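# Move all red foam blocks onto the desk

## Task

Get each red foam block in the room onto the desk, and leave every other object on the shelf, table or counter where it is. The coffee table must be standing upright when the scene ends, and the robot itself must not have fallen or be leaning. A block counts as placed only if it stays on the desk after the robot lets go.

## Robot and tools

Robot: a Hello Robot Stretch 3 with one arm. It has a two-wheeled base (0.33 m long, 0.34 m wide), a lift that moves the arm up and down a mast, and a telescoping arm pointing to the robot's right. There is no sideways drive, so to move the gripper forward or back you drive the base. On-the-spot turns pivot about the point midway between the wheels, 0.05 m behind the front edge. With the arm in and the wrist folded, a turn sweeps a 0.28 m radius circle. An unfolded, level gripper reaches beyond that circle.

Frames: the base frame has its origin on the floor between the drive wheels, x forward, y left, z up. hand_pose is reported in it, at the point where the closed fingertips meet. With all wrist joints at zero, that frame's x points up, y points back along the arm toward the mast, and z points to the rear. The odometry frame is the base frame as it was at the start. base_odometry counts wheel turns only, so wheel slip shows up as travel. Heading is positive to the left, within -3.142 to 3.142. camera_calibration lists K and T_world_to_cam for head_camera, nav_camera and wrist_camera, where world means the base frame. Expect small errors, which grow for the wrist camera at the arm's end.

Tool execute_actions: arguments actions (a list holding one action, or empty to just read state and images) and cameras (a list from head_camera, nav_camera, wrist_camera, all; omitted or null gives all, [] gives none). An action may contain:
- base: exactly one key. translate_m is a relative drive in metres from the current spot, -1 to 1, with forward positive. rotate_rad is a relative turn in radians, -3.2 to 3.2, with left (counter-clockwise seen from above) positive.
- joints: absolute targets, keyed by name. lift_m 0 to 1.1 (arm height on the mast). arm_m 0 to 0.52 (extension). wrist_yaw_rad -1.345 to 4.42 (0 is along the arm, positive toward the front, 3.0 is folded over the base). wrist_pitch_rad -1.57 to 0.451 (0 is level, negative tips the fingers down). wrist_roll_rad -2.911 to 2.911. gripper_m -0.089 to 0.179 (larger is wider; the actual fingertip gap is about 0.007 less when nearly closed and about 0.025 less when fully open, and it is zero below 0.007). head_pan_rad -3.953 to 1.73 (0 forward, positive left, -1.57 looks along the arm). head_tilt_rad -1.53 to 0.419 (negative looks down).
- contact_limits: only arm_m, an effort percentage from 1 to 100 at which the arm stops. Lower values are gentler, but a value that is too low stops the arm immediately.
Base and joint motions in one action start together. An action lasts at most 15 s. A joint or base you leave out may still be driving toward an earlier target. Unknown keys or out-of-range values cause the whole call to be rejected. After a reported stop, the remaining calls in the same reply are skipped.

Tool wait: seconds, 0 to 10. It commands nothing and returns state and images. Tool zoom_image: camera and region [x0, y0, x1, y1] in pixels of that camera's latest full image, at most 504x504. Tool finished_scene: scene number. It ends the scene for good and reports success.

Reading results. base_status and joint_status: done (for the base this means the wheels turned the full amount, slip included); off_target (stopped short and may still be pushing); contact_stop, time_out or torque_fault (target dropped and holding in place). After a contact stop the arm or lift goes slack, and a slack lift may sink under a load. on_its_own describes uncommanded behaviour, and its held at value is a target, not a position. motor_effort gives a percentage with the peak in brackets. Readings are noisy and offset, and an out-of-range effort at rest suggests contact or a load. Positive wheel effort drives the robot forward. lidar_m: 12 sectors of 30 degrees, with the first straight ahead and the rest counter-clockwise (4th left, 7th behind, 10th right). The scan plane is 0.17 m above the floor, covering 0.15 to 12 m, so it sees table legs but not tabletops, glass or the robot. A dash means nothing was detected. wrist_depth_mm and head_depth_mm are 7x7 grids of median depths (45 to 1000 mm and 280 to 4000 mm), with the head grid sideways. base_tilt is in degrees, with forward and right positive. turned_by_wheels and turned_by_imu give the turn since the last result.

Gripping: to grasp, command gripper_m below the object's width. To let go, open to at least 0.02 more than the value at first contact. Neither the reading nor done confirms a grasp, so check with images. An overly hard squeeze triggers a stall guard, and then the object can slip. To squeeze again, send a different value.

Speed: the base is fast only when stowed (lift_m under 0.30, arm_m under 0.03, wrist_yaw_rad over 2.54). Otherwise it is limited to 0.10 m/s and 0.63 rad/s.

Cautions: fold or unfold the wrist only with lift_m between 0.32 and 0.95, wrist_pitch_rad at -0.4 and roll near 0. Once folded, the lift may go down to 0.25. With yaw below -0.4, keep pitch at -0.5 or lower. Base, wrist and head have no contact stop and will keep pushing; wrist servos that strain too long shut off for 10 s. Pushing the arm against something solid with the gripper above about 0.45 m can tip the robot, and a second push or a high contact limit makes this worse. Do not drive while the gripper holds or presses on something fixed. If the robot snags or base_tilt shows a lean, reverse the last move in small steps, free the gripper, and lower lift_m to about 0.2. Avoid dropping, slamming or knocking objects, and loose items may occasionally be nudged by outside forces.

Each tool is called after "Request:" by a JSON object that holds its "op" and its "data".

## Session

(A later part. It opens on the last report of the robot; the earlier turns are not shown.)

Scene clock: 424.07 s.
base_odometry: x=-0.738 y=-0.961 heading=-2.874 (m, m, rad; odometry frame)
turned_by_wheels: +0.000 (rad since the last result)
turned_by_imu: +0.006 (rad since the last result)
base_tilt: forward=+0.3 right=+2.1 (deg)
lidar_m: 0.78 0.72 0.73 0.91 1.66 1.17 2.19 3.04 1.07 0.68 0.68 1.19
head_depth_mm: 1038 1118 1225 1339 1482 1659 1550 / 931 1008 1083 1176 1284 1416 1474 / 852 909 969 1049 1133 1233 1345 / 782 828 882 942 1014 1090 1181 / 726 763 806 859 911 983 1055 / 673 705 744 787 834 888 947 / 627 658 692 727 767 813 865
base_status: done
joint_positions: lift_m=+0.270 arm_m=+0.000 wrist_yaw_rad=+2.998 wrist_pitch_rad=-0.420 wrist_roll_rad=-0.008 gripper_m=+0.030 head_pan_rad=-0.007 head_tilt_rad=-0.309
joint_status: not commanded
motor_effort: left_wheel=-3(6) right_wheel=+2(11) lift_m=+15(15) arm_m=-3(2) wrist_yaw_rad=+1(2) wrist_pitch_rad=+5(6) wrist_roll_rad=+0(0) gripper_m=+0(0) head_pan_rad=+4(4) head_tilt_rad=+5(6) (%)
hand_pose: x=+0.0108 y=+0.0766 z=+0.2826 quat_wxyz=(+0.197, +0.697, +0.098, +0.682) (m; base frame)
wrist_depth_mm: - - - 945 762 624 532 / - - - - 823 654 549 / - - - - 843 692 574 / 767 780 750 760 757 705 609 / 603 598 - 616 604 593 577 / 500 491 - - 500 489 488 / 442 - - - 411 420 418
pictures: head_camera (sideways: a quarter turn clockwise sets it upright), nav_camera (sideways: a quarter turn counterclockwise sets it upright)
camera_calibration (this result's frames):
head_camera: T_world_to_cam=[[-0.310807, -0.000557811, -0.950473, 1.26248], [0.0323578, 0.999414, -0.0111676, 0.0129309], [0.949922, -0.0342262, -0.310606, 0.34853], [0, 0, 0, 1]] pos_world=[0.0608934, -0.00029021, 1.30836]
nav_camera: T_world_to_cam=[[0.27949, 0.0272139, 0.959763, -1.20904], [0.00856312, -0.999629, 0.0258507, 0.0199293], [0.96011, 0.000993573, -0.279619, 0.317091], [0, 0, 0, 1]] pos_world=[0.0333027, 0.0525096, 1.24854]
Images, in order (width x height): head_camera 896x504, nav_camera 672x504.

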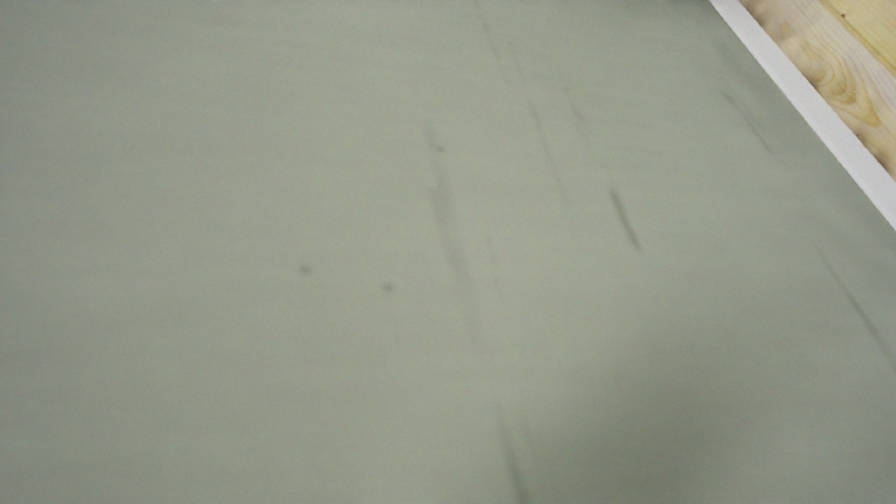

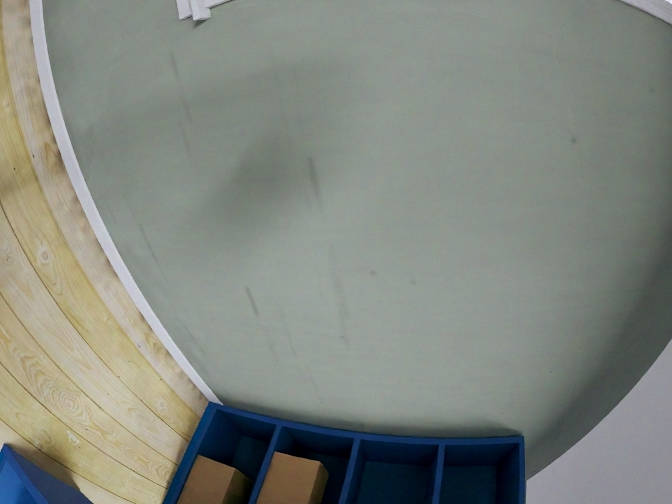

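Request:
{"op": "execute_actions", "data": {"actions": [{"base": {"rotate_rad": -0.78}, "joints": {"head_tilt_rad": -0.45}}], "cameras": ["head_camera", "nav_camera"]}}

Request:
{"op": "execute_actions", "data": {"actions": [{"joints": {"head_pan_rad": -0.7}}], "cameras": ["head_camera", "nav_camera"]}}

Scene clock: 434.30 s.
base_odometry: x=-0.738 y=-0.961 heading=+2.630 (m, m, rad; odometry frame)
turned_by_wheels: -0.780 (rad since the last result)
turned_by_imu: -0.772 (rad since the last result)
base_tilt: forward=+0.3 right=+2.1 (deg)
lidar_m: 1.71 0.91 0.73 0.72 0.78 1.19 1.17 1.52 2.42 1.71 0.87 0.68
head_depth_mm: 2588 2783 2916 986 935 895 900 / 1580 1905 2921 2913 2199 1589 1308 / 1802 1978 2137 2048 2024 1680 1377 / 1813 2019 1774 1854 2008 1677 1364 / 1819 2007 1788 1970 2072 1669 1365 / 1830 1983 2050 2143 2089 1664 1351 / 1517 1621 1696 1802 1857 1656 1348
base_status: done
joint_positions: lift_m=+0.270 arm_m=+0.000 wrist_yaw_rad=+2.998 wrist_pitch_rad=-0.420 wrist_roll_rad=-0.008 gripper_m=+0.030 head_pan_rad=-0.007 head_tilt_rad=-0.445
joint_status: all done
motor_effort: left_wheel=+2(12) right_wheel=-2(9) lift_m=+15(15) arm_m=-2(2) wrist_yaw_rad=+1(1) wrist_pitch_rad=+5(6) wrist_roll_rad=+0(0) gripper_m=+1(0) head_pan_rad=+4(3) head_tilt_rad=-4(22) (%)
hand_pose: x=+0.0108 y=+0.0766 z=+0.2826 quat_wxyz=(+0.197, +0.697, +0.098, +0.682) (m; base frame)
wrist_depth_mm: 705 - 673 673 675 665 668 / 739 763 737 731 735 718 729 / 825 821 795 811 797 791 783 / 758 766 766 765 761 759 757 / 603 601 - 606 615 599 593 / 499 500 - - 497 495 487 / 438 - - - 412 419 417
pictures: head_camera (sideways: a quarter turn clockwise sets it upright), nav_camera (sideways: a quarter turn counterclockwise sets it upright)
camera_calibration (this result's frames):
head_camera: T_world_to_cam=[[-0.436585, 0.000295716, -0.899663, 1.19694], [0.0305813, 0.999427, -0.0145119, 0.0172933], [0.899143, -0.0338486, -0.436344, 0.512471], [0, 0, 0, 1]] pos_world=[0.0612527, -0.000290993, 1.30071]
nav_camera: T_world_to_cam=[[0.406815, 0.0263488, 0.913131, -1.14894], [0.0119503, -0.999652, 0.0235213, 0.0229455], [0.913433, 0.00134336, -0.406988, 0.483135], [0, 0, 0, 1]] pos_world=[0.0258225, 0.0525618, 1.24523]
Images, in order (width x height): head_camera 896x504, nav_camera 672x504.

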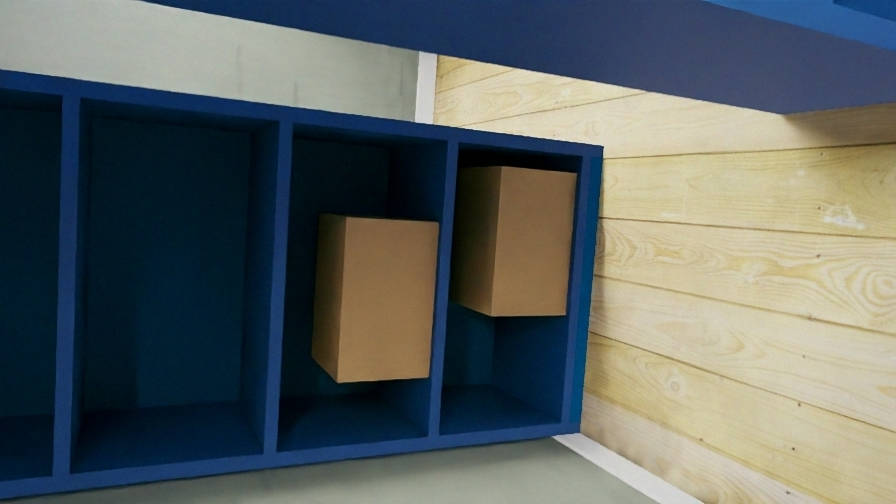

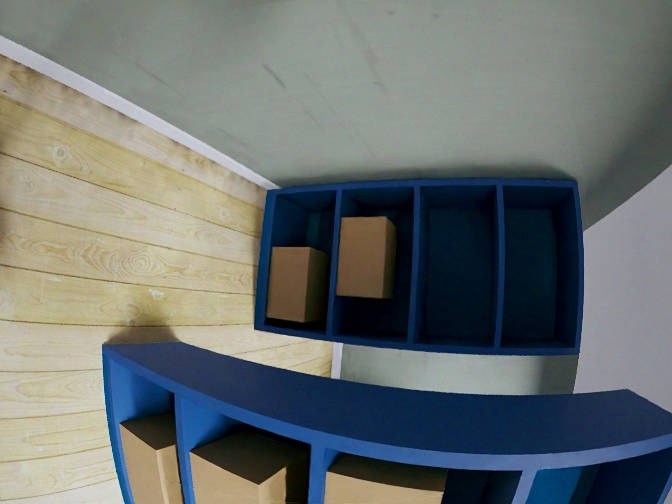

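Scene clock: 435.27 s.
base_odometry: x=-0.738 y=-0.961 heading=+2.630 (m, m, rad; odometry frame)
turned_by_wheels: +0.000 (rad since the last result)
turned_by_imu: +0.000 (rad since the last result)
base_tilt: forward=+0.3 right=+2.0 (deg)
lidar_m: 1.71 0.91 0.73 0.72 0.78 1.19 1.17 1.53 2.42 1.71 0.87 0.68
head_depth_mm: 1102 1204 1023 1355 1295 1504 1378 / 1132 832 875 1083 1116 1323 1369 / 1146 775 806 995 999 1188 1273 / 1074 718 742 822 977 1053 1282 / 1012 710 730 765 1172 983 1248 / 545 585 639 699 786 906 1095 / 599 679 784 926 1131 1551 1352
base_status: not commanded
joint_positions: lift_m=+0.270 arm_m=+0.000 wrist_yaw_rad=+2.998 wrist_pitch_rad=-0.420 wrist_roll_rad=-0.008 gripper_m=+0.030 head_pan_rad=-0.693 head_tilt_rad=-0.445
joint_status: all done
motor_effort: left_wheel=+2(2) right_wheel=-3(2) lift_m=+15(15) arm_m=-3(2) wrist_yaw_rad=+2(1) wrist_pitch_rad=+5(5) wrist_roll_rad=+0(0) gripper_m=+0(0) head_pan_rad=-4(45) head_tilt_rad=-4(3) (%)
hand_pose: x=+0.0108 y=+0.0766 z=+0.2826 quat_wxyz=(+0.197, +0.697, +0.098, +0.682) (m; base frame)
wrist_depth_mm: 701 - 683 659 686 665 671 / 762 755 726 722 720 725 713 / 818 797 813 797 783 797 759 / 763 772 759 752 746 766 740 / 598 607 - 612 615 595 592 / 504 488 - - 505 497 487 / 432 - - - 412 418 417
pictures: head_camera (sideways: a quarter turn clockwise sets it upright), nav_camera (sideways: a quarter turn counterclockwise sets it upright)
camera_calibration (this result's frames):
head_camera: T_world_to_cam=[[-0.337664, 0.276748, -0.899663, 1.19634], [0.656672, 0.754037, -0.0145119, 0.0134742], [0.674363, -0.595683, -0.436344, 0.513842], [0, 0, 0, 1]] pos_world=[0.0485956, -0.0351572, 1.30071]
nav_camera: T_world_to_cam=[[0.331502, -0.237274, 0.913131, -1.14849], [-0.623901, -0.781149, 0.0235213, 0.0268242], [0.70771, -0.577501, -0.406988, 0.484389], [0, 0, 0, 1]] pos_world=[0.0546533, 0.0281833, 1.24523]
Images, in order (width x height): head_camera 896x504, nav_camera 672x504.

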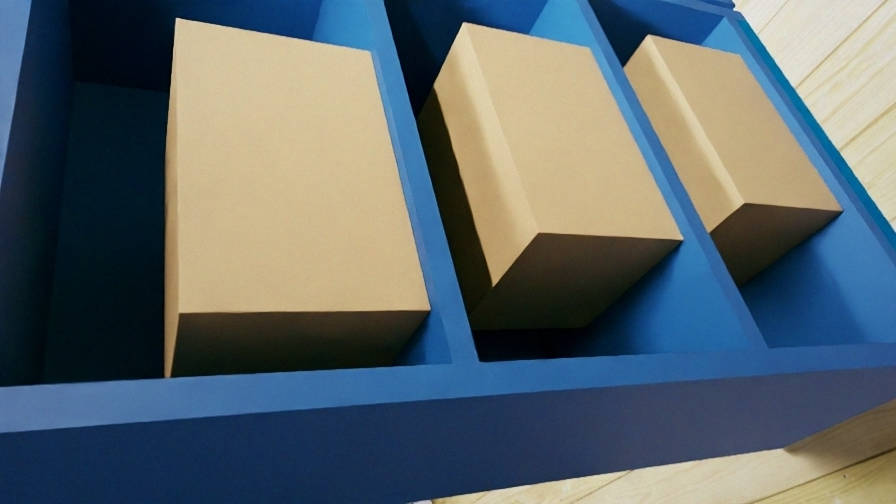

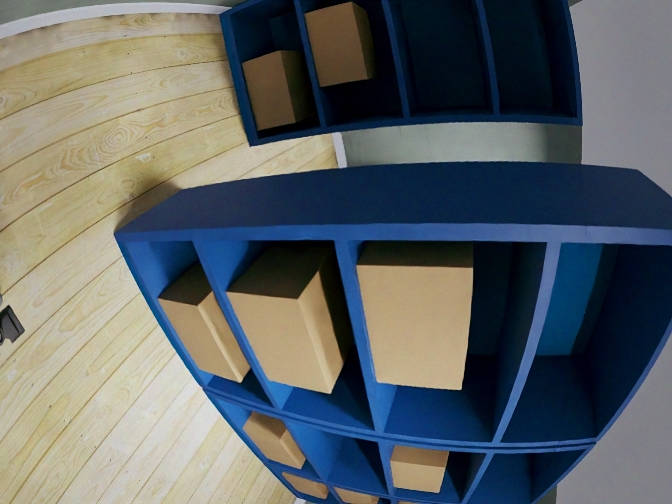

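Request:
{"op": "execute_actions", "data": {"actions": [{"base": {"rotate_rad": 0.15}, "joints": {"head_pan_rad": -1.2, "head_tilt_rad": -0.5}}], "cameras": []}}

Request:
{"op": "execute_actions", "data": {"actions": [{"base": {"translate_m": 0.6}}], "cameras": ["head_camera", "nav_camera"]}}

Scene clock: 446.93 s.
base_odometry: x=-0.738 y=-0.961 heading=+2.779 (m, m, rad; odometry frame)
turned_by_wheels: +0.150 (rad since the last result)
turned_by_imu: +0.149 (rad since the last result)
base_tilt: forward=+0.3 right=+2.0 (deg)
lidar_m: 1.39 0.82 0.72 0.72 0.85 1.27 1.17 1.53 3.03 1.29 0.86 0.68
head_depth_mm: 1778 1730 2153 2548 2060 1628 1338 / 1416 1467 2205 1959 2005 1607 1330 / 1099 1192 1321 1463 1733 1608 1329 / 1168 1270 1294 1288 1439 1507 1320 / 1255 865 938 1099 1144 1300 1305 / 1205 767 832 1031 989 1216 1257 / 1099 693 743 935 994 988 1237
base_status: done
joint_positions: lift_m=+0.270 arm_m=+0.000 wrist_yaw_rad=+2.998 wrist_pitch_rad=-0.420 wrist_roll_rad=-0.008 gripper_m=+0.030 head_pan_rad=-1.193 head_tilt_rad=-0.494
joint_status: all done
motor_effort: left_wheel=-2(9) right_wheel=+2(8) lift_m=+15(15) arm_m=-2(2) wrist_yaw_rad=+1(1) wrist_pitch_rad=+6(5) wrist_roll_rad=+0(0) gripper_m=+1(0) head_pan_rad=-5(38) head_tilt_rad=-4(13) (%)
hand_pose: x=+0.0108 y=+0.0766 z=+0.2826 quat_wxyz=(+0.197, +0.697, +0.098, +0.682) (m; base frame)
wrist_depth_mm: 793 - 715 691 666 641 600 / 870 835 781 736 705 660 640 / 939 927 839 815 756 720 688 / 765 779 751 776 749 743 717 / 602 600 - 608 611 595 588 / 494 501 - - 504 489 489 / 434 - - - 422 418 418
pictures: none
No camera images: the call's "cameras" was empty. Leave "cameras" out to get every camera's image.

Scene clock: 450.50 s.
base_odometry: x=-1.299 y=-0.748 heading=+2.779 (m, m, rad; odometry frame)
turned_by_wheels: +0.000 (rad since the last result)
turned_by_imu: +0.003 (rad since the last result)
base_tilt: forward=+0.3 right=+2.1 (deg)
lidar_m: 1.05 0.63 0.55 0.55 0.64 1.16 1.77 2.71 3.23 0.42 0.49 1.14
head_depth_mm: 337 359 385 416 452 495 552 / 357 383 414 449 490 540 603 / 380 409 445 486 535 595 671 / 407 441 482 529 591 666 762 / 438 477 525 584 657 753 874 / 473 520 577 654 756 1493 1287 / 2509 2396 2236 2396 2005 1580 1309
base_status: done
joint_positions: lift_m=+0.270 arm_m=+0.000 wrist_yaw_rad=+2.998 wrist_pitch_rad=-0.420 wrist_roll_rad=-0.008 gripper_m=+0.030 head_pan_rad=-1.193 head_tilt_rad=-0.494
joint_status: not commanded
motor_effort: left_wheel=-2(7) right_wheel=+2(11) lift_m=+15(15) arm_m=-2(3) wrist_yaw_rad=+1(1) wrist_pitch_rad=+5(5) wrist_roll_rad=+0(0) gripper_m=+0(1) head_pan_rad=-4(3) head_tilt_rad=-4(5) (%)
hand_pose: x=+0.0108 y=+0.0766 z=+0.2826 quat_wxyz=(+0.197, +0.697, +0.098, +0.682) (m; base frame)
wrist_depth_mm: 621 - 563 534 503 481 464 / 686 666 601 575 554 521 502 / 768 728 650 623 604 561 546 / 793 739 696 684 634 609 576 / 605 592 - 622 612 597 605 / 502 504 - - 501 486 489 / 438 - - - 417 414 422
pictures: head_camera (sideways: a quarter turn clockwise sets it upright), nav_camera (sideways: a quarter turn counterclockwise sets it upright)
camera_calibration (this result's frames):
head_camera: T_world_to_cam=[[-0.179809, 0.445575, -0.877001, 1.16581], [0.937546, 0.347508, -0.0156659, 0.0132622], [0.297784, -0.825046, -0.480232, 0.573247], [0, 0, 0, 1]] pos_world=[0.0264863, -0.0511105, 1.29792]
nav_camera: T_world_to_cam=[[0.193589, -0.408632, 0.891932, -1.11999], [-0.921644, -0.387379, 0.0225636, 0.0298888], [0.336295, -0.826412, -0.451606, 0.544715], [0, 0, 0, 1]] pos_world=[0.0611794, 0.00407473, 1.24428]
Images, in order (width x height): head_camera 896x504, nav_camera 672x504.

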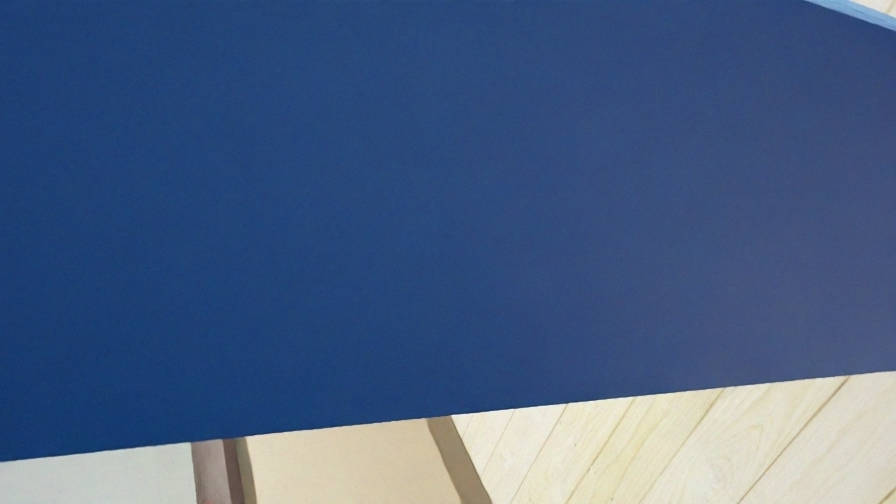

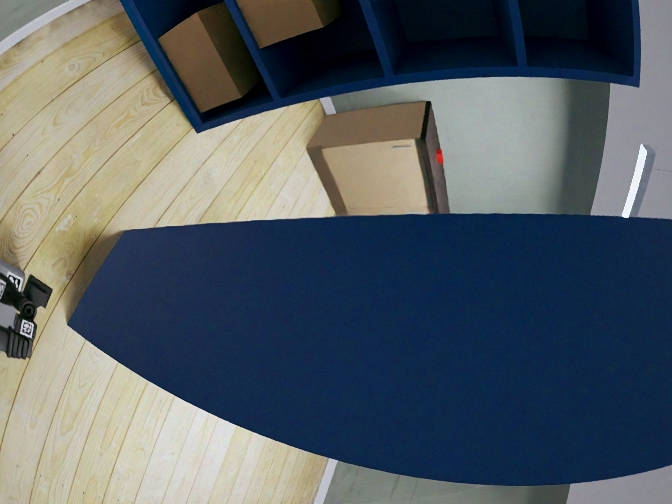

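Request:
{"op": "execute_actions", "data": {"actions": [{"base": {"rotate_rad": -0.15}}], "cameras": []}}

Request:
{"op": "execute_actions", "data": {"actions": [{"base": {"translate_m": 0.6}, "joints": {"head_pan_rad": -1.5, "head_tilt_rad": -0.45}}], "cameras": ["head_camera", "nav_camera"]}}

Scene clock: 467.83 s.
base_odometry: x=-1.299 y=-0.748 heading=+2.629 (m, m, rad; odometry frame)
turned_by_wheels: -0.150 (rad since the last result)
turned_by_imu: -0.148 (rad since the last result)
base_tilt: forward=+0.4 right=+2.0 (deg)
lidar_m: 1.14 0.69 0.55 0.55 0.60 0.91 1.77 2.11 3.26 0.42 0.45 1.15
head_depth_mm: 318 341 368 400 462 1517 1335 / 333 357 388 422 465 516 602 / 348 376 409 448 497 556 629 / 365 397 434 477 534 601 691 / 385 419 461 512 574 656 761 / 406 445 492 550 624 719 850 / 430 474 528 595 681 820 1277
base_status: done
joint_positions: lift_m=+0.270 arm_m=+0.000 wrist_yaw_rad=+2.998 wrist_pitch_rad=-0.420 wrist_roll_rad=-0.008 gripper_m=+0.030 head_pan_rad=-1.193 head_tilt_rad=-0.494
joint_status: not commanded
motor_effort: left_wheel=+2(9) right_wheel=-2(8) lift_m=+15(15) arm_m=-3(3) wrist_yaw_rad=+1(1) wrist_pitch_rad=+5(5) wrist_roll_rad=+0(0) gripper_m=+1(1) head_pan_rad=-4(5) head_tilt_rad=-5(4) (%)
hand_pose: x=+0.0108 y=+0.0766 z=+0.2826 quat_wxyz=(+0.197, +0.697, +0.098, +0.682) (m; base frame)
wrist_depth_mm: 540 - 534 528 516 513 518 / 586 584 581 562 575 558 552 / 634 642 619 620 610 608 592 / 693 683 676 666 666 661 659 / 597 606 - 612 619 590 590 / 493 495 - - 501 491 491 / 435 - - - 414 414 418
pictures: none
No camera images: the call's "cameras" was empty. Leave "cameras" out to get every camera's image.

Scene clock: 471.40 s.
base_odometry: x=-1.822 y=-0.454 heading=+2.630 (m, m, rad; odometry frame)
turned_by_wheels: +0.000 (rad since the last result)
turned_by_imu: +0.004 (rad since the last result)
base_tilt: forward=+0.4 right=+2.0 (deg)
lidar_m: 0.54 0.58 0.47 0.46 0.51 0.78 2.37 0.63 0.51 0.74 0.68 0.55
head_depth_mm: 952 792 679 593 547 594 660 / 2821 2993 2430 1607 1210 967 810 / 2914 3107 3299 3030 2150 1667 1361 / 2933 3184 3471 3049 2129 1654 1360 / 2997 3201 3508 2999 2119 1655 1354 / 3063 3339 3496 2971 2099 1643 1351 / 3127 3300 2590 2623 2096 1639 1335
base_status: done
joint_positions: lift_m=+0.270 arm_m=+0.000 wrist_yaw_rad=+2.998 wrist_pitch_rad=-0.420 wrist_roll_rad=-0.008 gripper_m=+0.030 head_pan_rad=-1.493 head_tilt_rad=-0.458
joint_status: all done
motor_effort: left_wheel=+1(11) right_wheel=-1(8) lift_m=+15(15) arm_m=-3(2) wrist_yaw_rad=+0(1) wrist_pitch_rad=+6(5) wrist_roll_rad=+0(0) gripper_m=+0(1) head_pan_rad=-4(31) head_tilt_rad=+5(13) (%)
hand_pose: x=+0.0108 y=+0.0766 z=+0.2826 quat_wxyz=(+0.197, +0.697, +0.098, +0.682) (m; base frame)
wrist_depth_mm: 465 - 454 448 447 444 441 / 502 504 495 481 487 479 476 / 561 550 534 532 528 520 523 / 598 600 588 586 589 571 565 / 607 602 - 599 599 586 568 / 498 499 - - 496 500 489 / 438 - - - 410 418 416
pictures: head_camera (sideways: a quarter turn clockwise sets it upright), nav_camera (sideways: a quarter turn counterclockwise sets it upright)
camera_calibration (this result's frames):
head_camera: T_world_to_cam=[[-0.0376286, 0.446983, -0.893751, 1.18679], [0.998409, 0.0544017, -0.0148275, 0.0118002], [0.041994, -0.892887, -0.448319, 0.533282], [0, 0, 0, 1]] pos_world=[0.0104813, -0.0549583, 1.29995]
nav_camera: T_world_to_cam=[[0.0616692, -0.415244, 0.907617, -1.13965], [-0.995021, -0.0969157, 0.023268, 0.0294183], [0.0783005, -0.904533, -0.419153, 0.50406], [0, 0, 0, 1]] pos_world=[0.0600847, -0.0144417, 1.24496]
Images, in order (width x height): head_camera 896x504, nav_camera 672x504.

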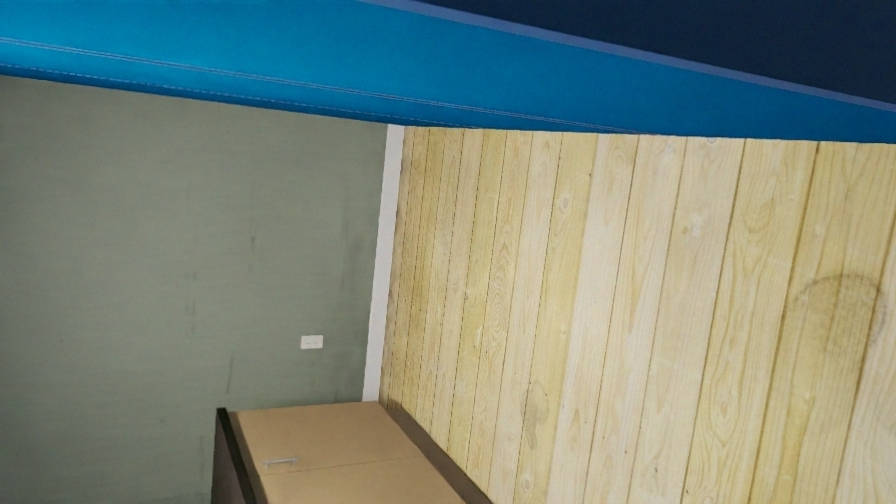

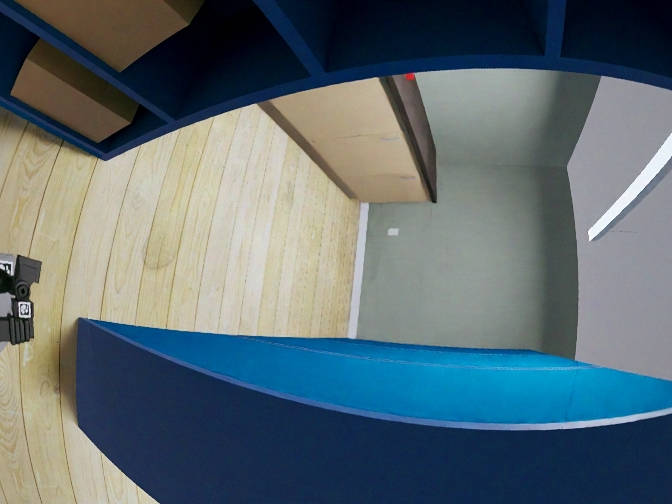

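Request:
{"op": "execute_actions", "data": {"actions": [{"base": {"translate_m": 0.15}}], "cameras": []}}

Request:
{"op": "execute_actions", "data": {"actions": [{"base": {"rotate_rad": -1.57}, "joints": {"head_pan_rad": 0.3, "head_tilt_rad": -0.4}}], "cameras": ["head_camera", "nav_camera"]}}

Scene clock: 485.97 s.
base_odometry: x=-1.953 y=-0.381 heading=+2.630 (m, m, rad; odometry frame)
turned_by_wheels: +0.000 (rad since the last result)
turned_by_imu: +0.001 (rad since the last result)
base_tilt: forward=+0.4 right=+2.0 (deg)
lidar_m: 0.39 0.54 0.45 0.44 0.48 0.74 2.53 0.65 0.57 2.02 0.50 0.40
head_depth_mm: 2395 1987 1686 1471 1318 1182 1080 / 2855 3055 3303 2884 2093 1674 1365 / 2906 3117 3406 2990 2148 1666 1361 / 2966 3189 3511 3025 2127 1666 1348 / 2983 3250 3586 2955 2121 1647 1348 / 3057 3281 2897 2777 2111 1647 1345 / 3055 3231 2293 2365 2108 1643 1344
base_status: done
joint_positions: lift_m=+0.270 arm_m=+0.000 wrist_yaw_rad=+2.998 wrist_pitch_rad=-0.420 wrist_roll_rad=-0.008 gripper_m=+0.030 head_pan_rad=-1.493 head_tilt_rad=-0.458
joint_status: not commanded
motor_effort: left_wheel=+1(11) right_wheel=-2(7) lift_m=+15(15) arm_m=-2(3) wrist_yaw_rad=+1(1) wrist_pitch_rad=+5(5) wrist_roll_rad=+0(0) gripper_m=-1(0) head_pan_rad=-4(3) head_tilt_rad=+5(4) (%)
hand_pose: x=+0.0108 y=+0.0766 z=+0.2826 quat_wxyz=(+0.197, +0.697, +0.098, +0.682) (m; base frame)
wrist_depth_mm: 445 - 435 433 424 423 408 / 487 483 470 464 458 458 445 / 533 528 513 511 508 502 464 / 585 575 563 568 554 558 498 / 600 593 - 591 587 575 483 / 492 507 - - 497 489 440 / 430 - - - 411 418 411
pictures: none
No camera images: the call's "cameras" was empty. Leave "cameras" out to get every camera's image.

Scene clock: 488.17 s.
base_odometry: x=-1.953 y=-0.381 heading=+1.060 (m, m, rad; odometry frame)
turned_by_wheels: -1.570 (rad since the last result)
turned_by_imu: -1.551 (rad since the last result)
base_tilt: forward=+0.3 right=+2.1 (deg)
lidar_m: 2.04 0.49 0.40 0.39 0.54 0.45 0.44 0.49 0.75 2.51 0.65 0.57
head_depth_mm: 2807 3018 3163 3311 2361 1764 1421 / 2939 3114 3342 3430 2296 1749 1423 / 3054 3235 3457 3361 2308 1745 1409 / 3202 3410 2937 3120 2290 1737 1406 / 3128 3321 2366 2531 2271 1736 1395 / 2645 2776 2007 2043 2108 1670 1298 / 477 490 524 564 601 687 765
base_status: done
joint_positions: lift_m=+0.270 arm_m=+0.000 wrist_yaw_rad=+2.998 wrist_pitch_rad=-0.420 wrist_roll_rad=-0.008 gripper_m=+0.030 head_pan_rad=+0.293 head_tilt_rad=-0.408
joint_status: all done
motor_effort: left_wheel=+2(13) right_wheel=-2(9) lift_m=+15(15) arm_m=-3(2) wrist_yaw_rad=+1(2) wrist_pitch_rad=+5(5) wrist_roll_rad=+0(0) gripper_m=+1(0) head_pan_rad=+5(46) head_tilt_rad=+5(15) (%)
hand_pose: x=+0.0108 y=+0.0766 z=+0.2826 quat_wxyz=(+0.197, +0.697, +0.098, +0.682) (m; base frame)
wrist_depth_mm: 427 - 776 752 570 561 479 / 434 535 832 424 416 417 413 / 456 559 863 471 454 446 456 / 479 561 609 516 503 501 492 / 480 557 - 533 533 526 533 / 465 501 - - 496 493 493 / 430 - - - 413 415 417
pictures: head_camera (sideways: a quarter turn clockwise sets it upright), nav_camera (sideways: a quarter turn counterclockwise sets it upright)
camera_calibration (this result's frames):
head_camera: T_world_to_cam=[[-0.385487, -0.119028, -0.915004, 1.21664], [-0.265312, 0.964066, -0.013636, 0.0179587], [0.883747, 0.237505, -0.403215, 0.469454], [0, 0, 0, 1]] pos_world=[0.0588862, 0.0160042, 1.30277]
nav_camera: T_world_to_cam=[[0.348727, 0.135561, 0.927369, -1.16717], [0.305672, -0.951829, 0.0241924, 0.0202789], [0.885976, 0.275034, -0.373366, 0.439548], [0, 0, 0, 1]] pos_world=[0.0113955, 0.0566346, 1.24602]
Images, in order (width x height): head_camera 896x504, nav_camera 672x504.

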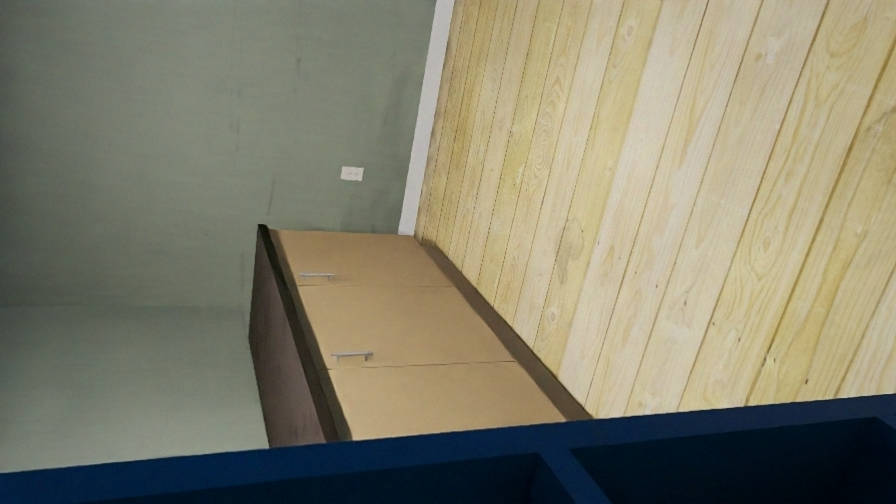

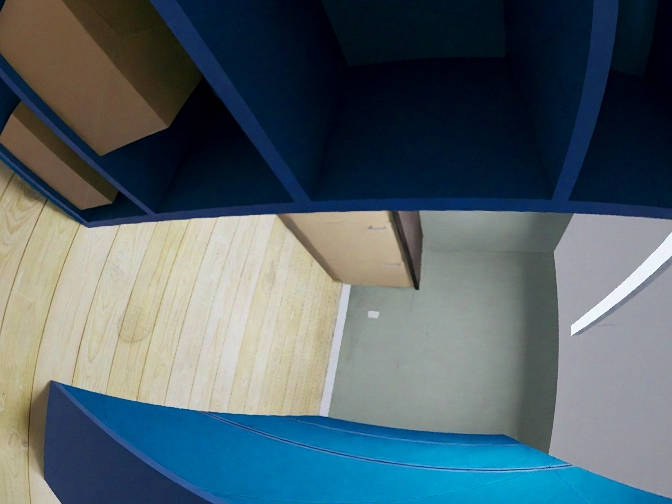

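Request:
{"op": "execute_actions", "data": {"actions": [{"base": {"translate_m": 0.9}, "joints": {"head_pan_rad": 0.6, "head_tilt_rad": -0.45}}], "cameras": ["head_camera", "nav_camera"]}}

Scene clock: 502.53 s.
base_odometry: x=-1.513 y=+0.404 heading=+1.060 (m, m, rad; odometry frame)
turned_by_wheels: +0.000 (rad since the last result)
turned_by_imu: +0.006 (rad since the last result)
base_tilt: forward=+0.3 right=+2.1 (deg)
lidar_m: 2.44 1.24 1.03 1.59 0.51 0.48 1.34 0.46 0.37 0.37 0.40 0.62
head_depth_mm: 2243 2365 2536 2674 2187 1701 1383 / 2381 2546 2126 2483 2186 1694 1379 / 2362 2607 1855 1969 2090 1679 1371 / 2097 2270 1644 1686 1924 1675 1366 / 1887 2034 1526 1473 1617 1672 1364 / 1709 1830 1508 1309 1418 1564 1360 / 1569 1668 1482 1170 1266 1389 1354
base_status: done
joint_positions: lift_m=+0.270 arm_m=+0.000 wrist_yaw_rad=+2.998 wrist_pitch_rad=-0.420 wrist_roll_rad=-0.008 gripper_m=+0.030 head_pan_rad=+0.593 head_tilt_rad=-0.445
joint_status: all done
motor_effort: left_wheel=+1(12) right_wheel=-1(6) lift_m=+15(15) arm_m=-2(2) wrist_yaw_rad=+1(1) wrist_pitch_rad=+5(6) wrist_roll_rad=+0(0) gripper_m=+1(0) head_pan_rad=+4(30) head_tilt_rad=-2(10) (%)
hand_pose: x=+0.0108 y=+0.0766 z=+0.2826 quat_wxyz=(+0.197, +0.697, +0.098, +0.682) (m; base frame)
wrist_depth_mm: 446 - - - - 877 879 / 440 560 - - - 956 963 / 438 579 - - - - - / 443 603 763 759 743 763 750 / 447 582 - 603 612 597 596 / 455 501 - - 498 492 490 / 435 - - - 410 414 422
pictures: head_camera (sideways: a quarter turn clockwise sets it upright), nav_camera (sideways: a quarter turn counterclockwise sets it upright)
camera_calibration (this result's frames):
head_camera: T_world_to_cam=[[-0.360812, -0.246402, -0.8995, 1.19627], [-0.538953, 0.842211, -0.0145207, 0.020779], [0.761147, 0.479549, -0.436679, 0.513748], [0, 0, 0, 1]] pos_world=[0.0517882, 0.0308941, 1.30069]
nav_camera: T_world_to_cam=[[0.321202, 0.251592, 0.912979, -1.14822], [0.574189, -0.818385, 0.0235143, 0.0195249], [0.753084, 0.51667, -0.407328, 0.484555], [0, 0, 0, 1]] pos_world=[-0.00730997, 0.0545075, 1.24522]
Images, in order (width x height): head_camera 896x504, nav_camera 672x504.

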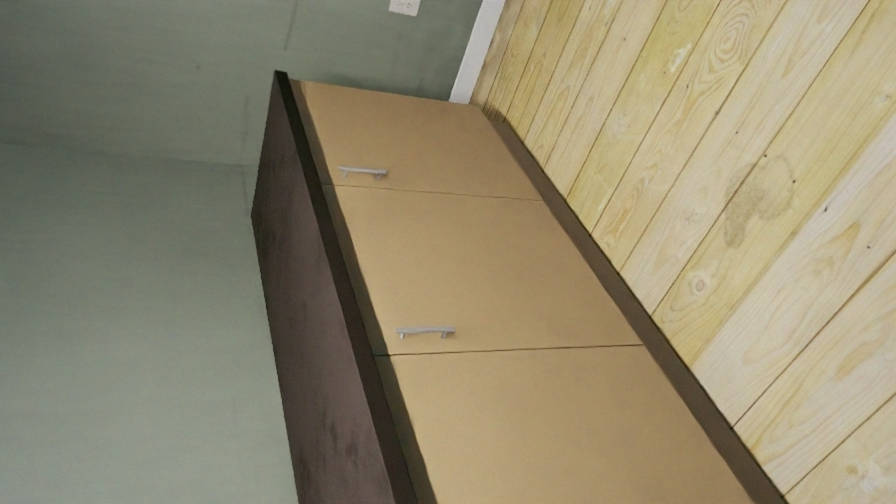

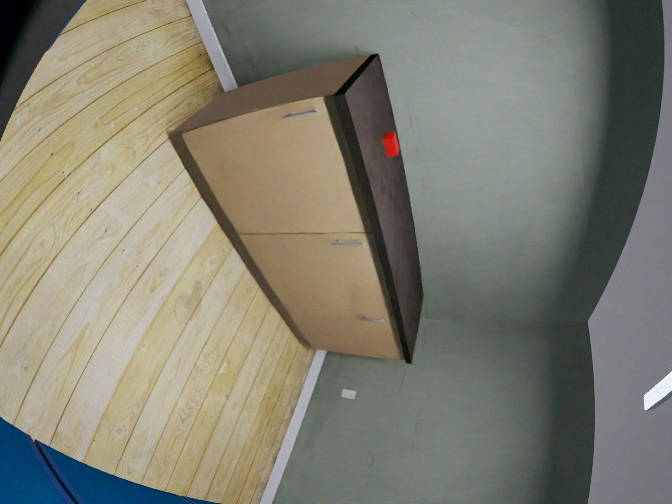

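Request:
{"op": "execute_actions", "data": {"actions": [{"joints": {"head_pan_rad": 1.15, "head_tilt_rad": -0.35}}], "cameras": ["head_camera", "nav_camera"]}}

Scene clock: 511.00 s.
base_odometry: x=-1.513 y=+0.404 heading=+1.060 (m, m, rad; odometry frame)
turned_by_wheels: +0.000 (rad since the last result)
turned_by_imu: +0.000 (rad since the last result)
base_tilt: forward=+0.4 right=+2.0 (deg)
lidar_m: 2.43 1.24 1.03 1.59 0.51 0.48 1.34 0.46 0.37 0.37 0.40 0.62
head_depth_mm: 1577 1708 1816 1256 1341 1476 1475 / 1526 1636 1739 1223 1282 1406 1470 / 1479 1585 1687 1172 1222 1339 1428 / 1434 1524 1615 1125 1164 1280 1383 / 1385 1477 1577 1323 1395 1542 1425 / 1346 1426 1523 1635 1758 1814 1450 / 1306 1388 1479 1575 1694 1760 1442
base_status: not commanded
joint_positions: lift_m=+0.270 arm_m=+0.000 wrist_yaw_rad=+2.998 wrist_pitch_rad=-0.420 wrist_roll_rad=-0.008 gripper_m=+0.030 head_pan_rad=+1.143 head_tilt_rad=-0.360
joint_status: all done
motor_effort: left_wheel=+1(1) right_wheel=-2(2) lift_m=+15(15) arm_m=-3(3) wrist_yaw_rad=+1(0) wrist_pitch_rad=+5(5) wrist_roll_rad=+0(0) gripper_m=+0(0) head_pan_rad=+5(38) head_tilt_rad=+5(19) (%)
hand_pose: x=+0.0108 y=+0.0766 z=+0.2826 quat_wxyz=(+0.197, +0.697, +0.098, +0.682) (m; base frame)
wrist_depth_mm: 442 - - - - 900 881 / 438 551 - - - 944 976 / 442 574 - - - - - / 443 595 751 768 745 740 740 / 442 576 - 620 623 591 593 / 459 492 - - 506 495 491 / 438 - - - 410 424 419
pictures: head_camera (sideways: a quarter turn clockwise sets it upright), nav_camera (sideways: a quarter turn counterclockwise sets it upright)
camera_calibration (this result's frames):
head_camera: T_world_to_cam=[[-0.146355, -0.327291, -0.933521, 1.23935], [-0.89911, 0.437546, -0.0124426, 0.020272], [0.412531, 0.837517, -0.358308, 0.413888], [0, 0, 0, 1]] pos_world=[0.0288704, 0.0501196, 1.30551]
nav_camera: T_world_to_cam=[[0.109438, 0.310072, 0.944393, -1.18793], [0.916321, -0.39966, 0.0250352, 0.0154552], [0.385199, 0.862628, -0.327864, 0.383387], [0, 0, 0, 1]] pos_world=[-0.031837, 0.043802, 1.24719]
Images, in order (width x height): head_camera 896x504, nav_camera 672x504.

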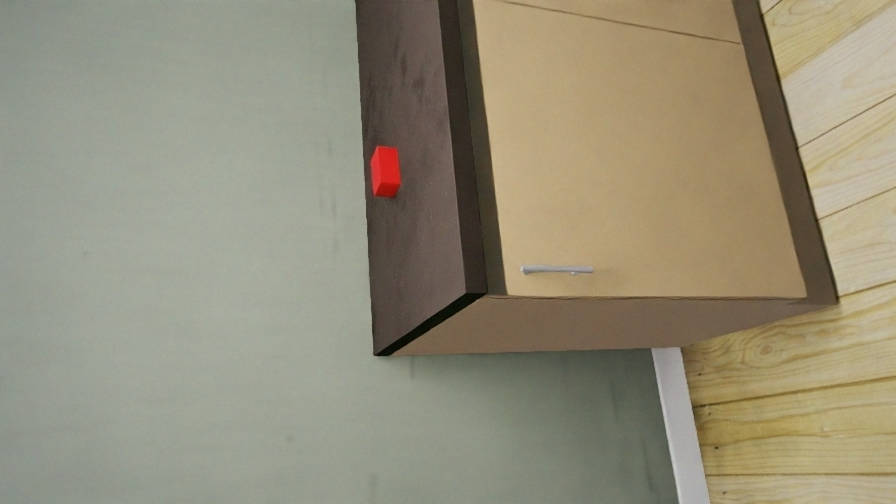

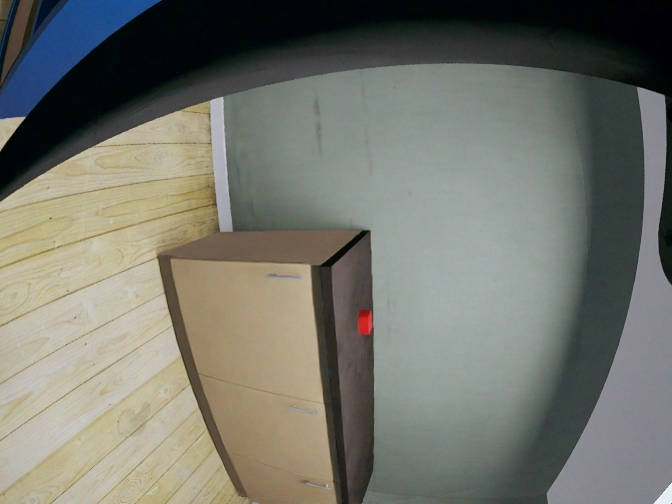

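Request:
{"op": "execute_actions", "data": {"actions": [{"base": {"rotate_rad": 0.68}, "joints": {"head_pan_rad": -0.6, "head_tilt_rad": -0.5}}], "cameras": ["head_camera", "nav_camera"]}}

Request:
{"op": "execute_actions", "data": {"actions": [{"base": {"translate_m": 0.9}, "joints": {"head_pan_rad": -1.5, "head_tilt_rad": -0.4}}], "cameras": ["head_camera", "nav_camera"]}}

Scene clock: 536.80 s.
base_odometry: x=-1.513 y=+0.404 heading=+1.740 (m, m, rad; odometry frame)
turned_by_wheels: +0.680 (rad since the last result)
turned_by_imu: +0.673 (rad since the last result)
base_tilt: forward=+0.3 right=+2.0 (deg)
lidar_m: 1.13 1.03 0.76 0.48 0.57 1.33 0.42 0.37 0.37 0.44 0.80 1.87
head_depth_mm: 2017 2172 2350 2454 1928 1595 1344 / 2066 2225 2421 2609 2048 1616 1333 / 2092 2267 2483 2661 2056 1610 1330 / 2131 2308 2547 2700 2041 1602 1327 / 2194 2361 2619 2758 2022 1597 1320 / 2215 2426 2630 2613 2017 1581 1315 / 2270 2407 1959 2040 2000 1580 1313
base_status: done
joint_positions: lift_m=+0.270 arm_m=+0.000 wrist_yaw_rad=+2.998 wrist_pitch_rad=-0.420 wrist_roll_rad=-0.008 gripper_m=+0.030 head_pan_rad=-0.593 head_tilt_rad=-0.494
joint_status: all done
motor_effort: left_wheel=-2(8) right_wheel=+2(10) lift_m=+15(15) arm_m=-2(2) wrist_yaw_rad=+1(1) wrist_pitch_rad=+6(6) wrist_roll_rad=+0(0) gripper_m=-1(1) head_pan_rad=-4(47) head_tilt_rad=-5(22) (%)
hand_pose: x=+0.0108 y=+0.0766 z=+0.2826 quat_wxyz=(+0.197, +0.697, +0.098, +0.682) (m; base frame)
wrist_depth_mm: 963 - 472 575 - - - / - - 506 620 - - - / - 970 544 691 - - - / 780 754 597 724 747 758 738 / 606 599 - 621 611 590 602 / 495 503 - - 502 490 495 / 436 - - - 416 417 420
pictures: head_camera (sideways: a quarter turn clockwise sets it upright), nav_camera (sideways: a quarter turn counterclockwise sets it upright)
camera_calibration (this result's frames):
head_camera: T_world_to_cam=[[-0.399963, 0.266149, -0.877037, 1.1672], [0.577502, 0.816239, -0.0156642, 0.0154563], [0.711703, -0.512756, -0.480167, 0.570637], [0, 0, 0, 1]] pos_world=[0.0517876, -0.0306685, 1.29792]
nav_camera: T_world_to_cam=[[0.390472, -0.227878, 0.891966, -1.12123], [-0.541863, -0.840164, 0.0225651, 0.0275702], [0.744255, -0.492134, -0.451539, 0.54214], [0, 0, 0, 1]] pos_world=[0.0492588, 0.0344646, 1.24428]
Images, in order (width x height): head_camera 896x504, nav_camera 672x504.

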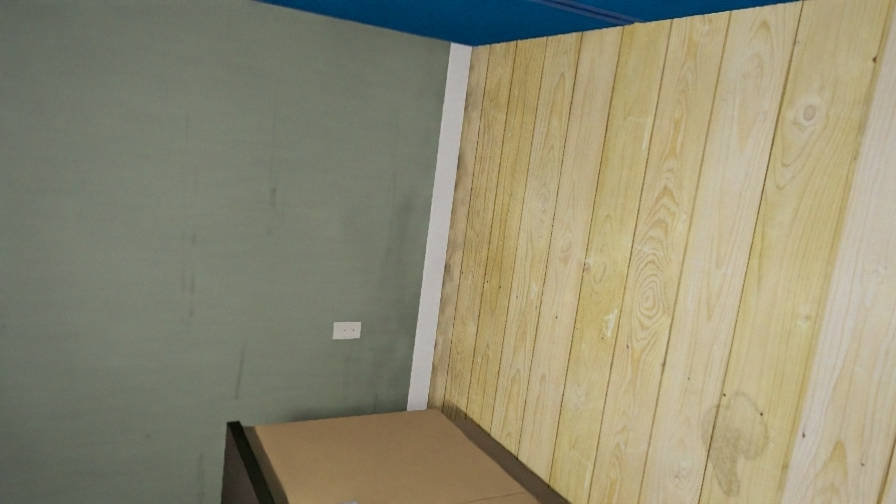

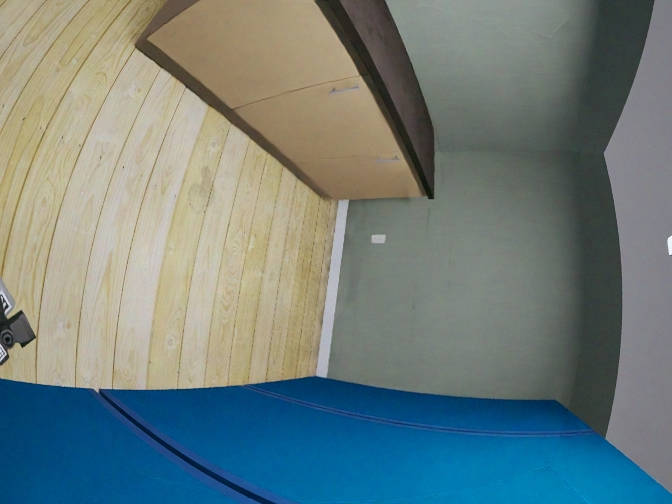

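Scene clock: 541.57 s.
base_odometry: x=-1.664 y=+1.291 heading=+1.740 (m, m, rad; odometry frame)
turned_by_wheels: +0.000 (rad since the last result)
turned_by_imu: +0.005 (rad since the last result)
base_tilt: forward=+0.3 right=+2.0 (deg)
lidar_m: 0.37 0.33 0.33 0.39 1.02 1.02 1.17 1.03 1.04 1.24 1.83 0.61
head_depth_mm: 1034 1084 1134 1203 1268 1348 1386 / 1132 1196 1257 1327 1418 1528 1410 / 1250 1325 1409 1511 1638 1676 1401 / 1399 1485 1595 1720 1878 1747 1406 / 1579 1706 1844 2009 2113 1735 1402 / 1734 1859 2006 2170 2221 1722 1404 / 1660 1750 1859 1996 2080 1715 1394
base_status: done
joint_positions: lift_m=+0.270 arm_m=+0.000 wrist_yaw_rad=+2.998 wrist_pitch_rad=-0.420 wrist_roll_rad=-0.008 gripper_m=+0.030 head_pan_rad=-1.493 head_tilt_rad=-0.409
joint_status: all done
motor_effort: left_wheel=-2(9) right_wheel=+2(10) lift_m=+15(15) arm_m=-3(2) wrist_yaw_rad=+1(1) wrist_pitch_rad=+6(5) wrist_roll_rad=+0(0) gripper_m=+0(0) head_pan_rad=-4(46) head_tilt_rad=+5(21) (%)
hand_pose: x=+0.0108 y=+0.0766 z=+0.2826 quat_wxyz=(+0.197, +0.697, +0.098, +0.682) (m; base frame)
wrist_depth_mm: - - - 430 349 296 254 / - - - 469 378 312 267 / - - - 511 402 333 282 / 767 755 767 695 438 350 299 / 616 596 - 611 530 414 312 / 495 508 - - 500 463 386 / 434 - - - 414 421 399
pictures: head_camera (sideways: a quarter turn clockwise sets it upright), nav_camera (sideways: a quarter turn counterclockwise sets it upright)
camera_calibration (this result's frames):
head_camera: T_world_to_cam=[[-0.0341445, 0.402499, -0.914783, 1.21421], [0.998465, 0.0536795, -0.0136492, 0.0102668], [0.0436113, -0.913845, -0.403714, 0.475229], [0, 0, 0, 1]] pos_world=[0.0104822, -0.0549851, 1.30274]
nav_camera: T_world_to_cam=[[0.0581353, -0.370115, 0.927165, -1.16513], [-0.995114, -0.0957269, 0.0241826, 0.0282265], [0.0798042, -0.924041, -0.373872, 0.445125], [0, 0, 0, 1]] pos_world=[0.0603011, -0.0172178, 1.24601]
Images, in order (width x height): head_camera 896x504, nav_camera 672x504.

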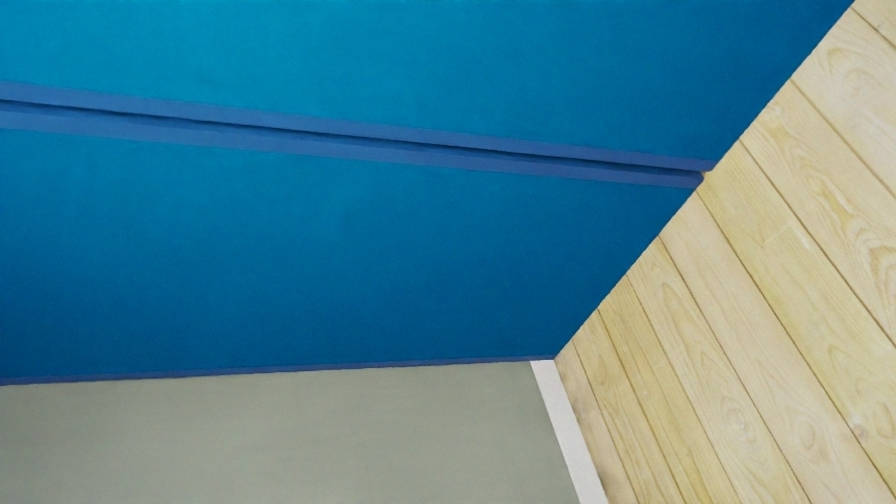

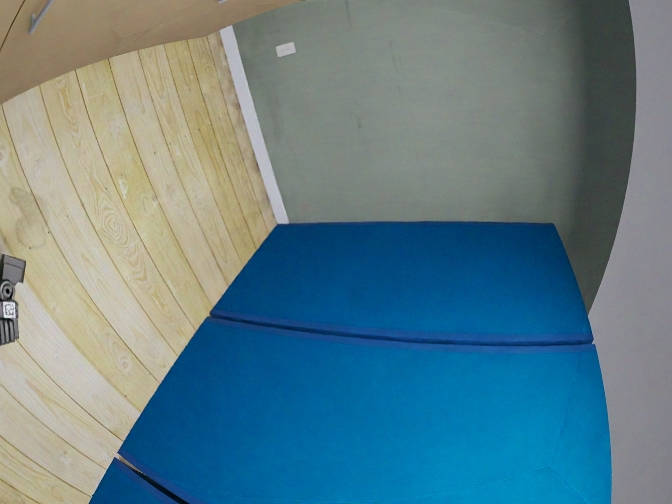

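Request:
{"op": "execute_actions", "data": {"actions": [{"base": {"translate_m": -0.1}}], "cameras": []}}

Request:
{"op": "execute_actions", "data": {"actions": [{"base": {"rotate_rad": 2.36}, "joints": {"head_pan_rad": -1.57, "head_tilt_rad": -0.55}}], "cameras": ["head_camera", "nav_camera"]}}

Scene clock: 552.50 s.
base_odometry: x=-1.647 y=+1.193 heading=+1.739 (m, m, rad; odometry frame)
turned_by_wheels: +0.000 (rad since the last result)
turned_by_imu: +0.000 (rad since the last result)
base_tilt: forward=+0.3 right=+2.0 (deg)
lidar_m: 0.46 0.40 0.41 0.48 0.95 0.95 1.09 0.96 0.97 1.15 1.89 0.75
head_depth_mm: 958 1000 1051 1112 1176 1250 1315 / 1044 1104 1163 1235 1317 1408 1416 / 1160 1228 1301 1398 1494 1584 1406 / 1290 1373 1471 1588 1726 1729 1411 / 1459 1571 1706 1869 2015 1727 1400 / 1682 1823 2001 2158 2242 1740 1385 / 1702 1810 1942 2063 2139 1720 1385
base_status: done
joint_positions: lift_m=+0.270 arm_m=+0.000 wrist_yaw_rad=+2.998 wrist_pitch_rad=-0.420 wrist_roll_rad=-0.008 gripper_m=+0.030 head_pan_rad=-1.493 head_tilt_rad=-0.409
joint_status: not commanded
motor_effort: left_wheel=-2(12) right_wheel=+1(7) lift_m=+15(15) arm_m=-2(2) wrist_yaw_rad=+1(1) wrist_pitch_rad=+6(5) wrist_roll_rad=-1(0) gripper_m=+0(0) head_pan_rad=-4(5) head_tilt_rad=+5(5) (%)
hand_pose: x=+0.0108 y=+0.0766 z=+0.2826 quat_wxyz=(+0.197, +0.697, +0.098, +0.682) (m; base frame)
wrist_depth_mm: - - - - 418 354 309 / - - - - 453 377 321 / 749 - - - 479 399 336 / 745 747 763 758 584 425 361 / 612 599 - 625 593 509 408 / 499 491 - - 497 496 452 / 437 - - - 415 415 418
pictures: none
No camera images: the call's "cameras" was empty. Leave "cameras" out to get every camera's image.

Scene clock: 555.10 s.
base_odometry: x=-1.647 y=+1.193 heading=-2.184 (m, m, rad; odometry frame)
turned_by_wheels: +2.360 (rad since the last result)
turned_by_imu: +2.333 (rad since the last result)
base_tilt: forward=+0.3 right=+2.0 (deg)
lidar_m: 0.95 1.00 0.98 0.96 1.01 1.44 1.33 0.55 0.41 0.40 0.43 1.49
head_depth_mm: 816 895 972 762 574 542 641 / 817 897 975 744 569 543 644 / 823 899 975 729 568 548 648 / 826 903 973 746 564 549 651 / 826 905 974 746 563 553 655 / 825 906 978 739 559 556 660 / 830 911 1009 734 556 558 661
base_status: done
joint_positions: lift_m=+0.270 arm_m=+0.000 wrist_yaw_rad=+2.998 wrist_pitch_rad=-0.420 wrist_roll_rad=-0.008 gripper_m=+0.030 head_pan_rad=-1.563 head_tilt_rad=-0.544
joint_status: all done
motor_effort: left_wheel=-2(12) right_wheel=+2(12) lift_m=+15(15) arm_m=-3(3) wrist_yaw_rad=+1(2) wrist_pitch_rad=+5(5) wrist_roll_rad=+0(0) gripper_m=-1(1) head_pan_rad=-4(15) head_tilt_rad=-4(23) (%)
hand_pose: x=+0.0108 y=+0.0766 z=+0.2826 quat_wxyz=(+0.197, +0.697, +0.098, +0.682) (m; base frame)
wrist_depth_mm: 849 - 887 889 891 930 966 / 930 940 979 946 976 - - / 967 992 - - - - - / 766 762 752 751 740 762 758 / 598 605 - 613 598 596 586 / 493 499 - - 498 492 486 / 436 - - - 412 417 415
pictures: head_camera (sideways: a quarter turn clockwise sets it upright), nav_camera (sideways: a quarter turn counterclockwise sets it upright)
camera_calibration (this result's frames):
head_camera: T_world_to_cam=[[-0.00663488, 0.523228, -0.852167, 1.13237], [0.999752, -0.0146565, -0.016783, 0.0143361], [-0.0212712, -0.852067, -0.523001, 0.630841], [0, 0, 0, 1]] pos_world=[0.00659928, -0.0547586, 1.29514]
nav_camera: T_world_to_cam=[[0.0328596, -0.494553, 0.868526, -1.08848], [-0.99936, -0.0285556, 0.0215495, 0.0316845], [0.0141439, -0.868678, -0.495175, 0.603372], [0, 0, 0, 1]] pos_world=[0.0588972, -0.0132698, 1.24346]
Images, in order (width x height): head_camera 896x504, nav_camera 672x504.

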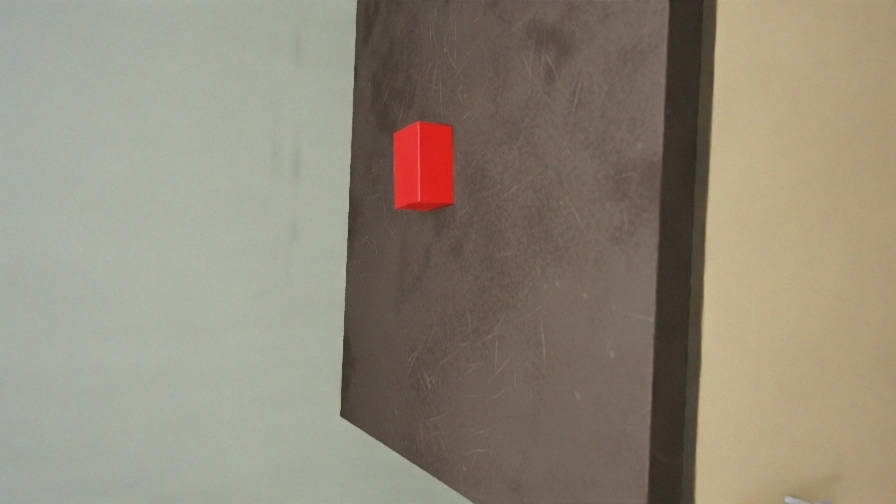

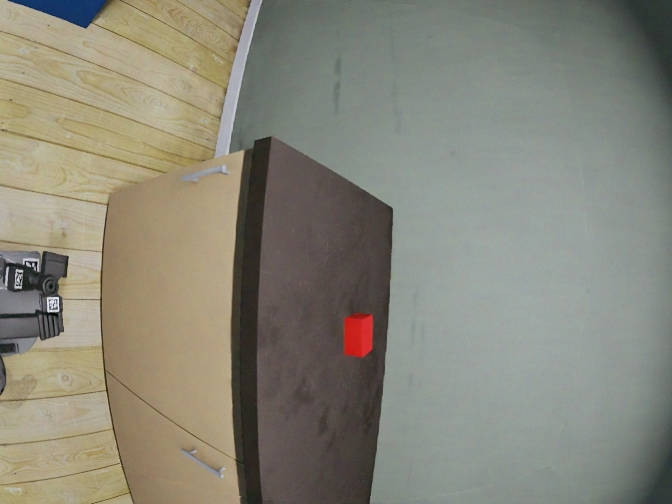

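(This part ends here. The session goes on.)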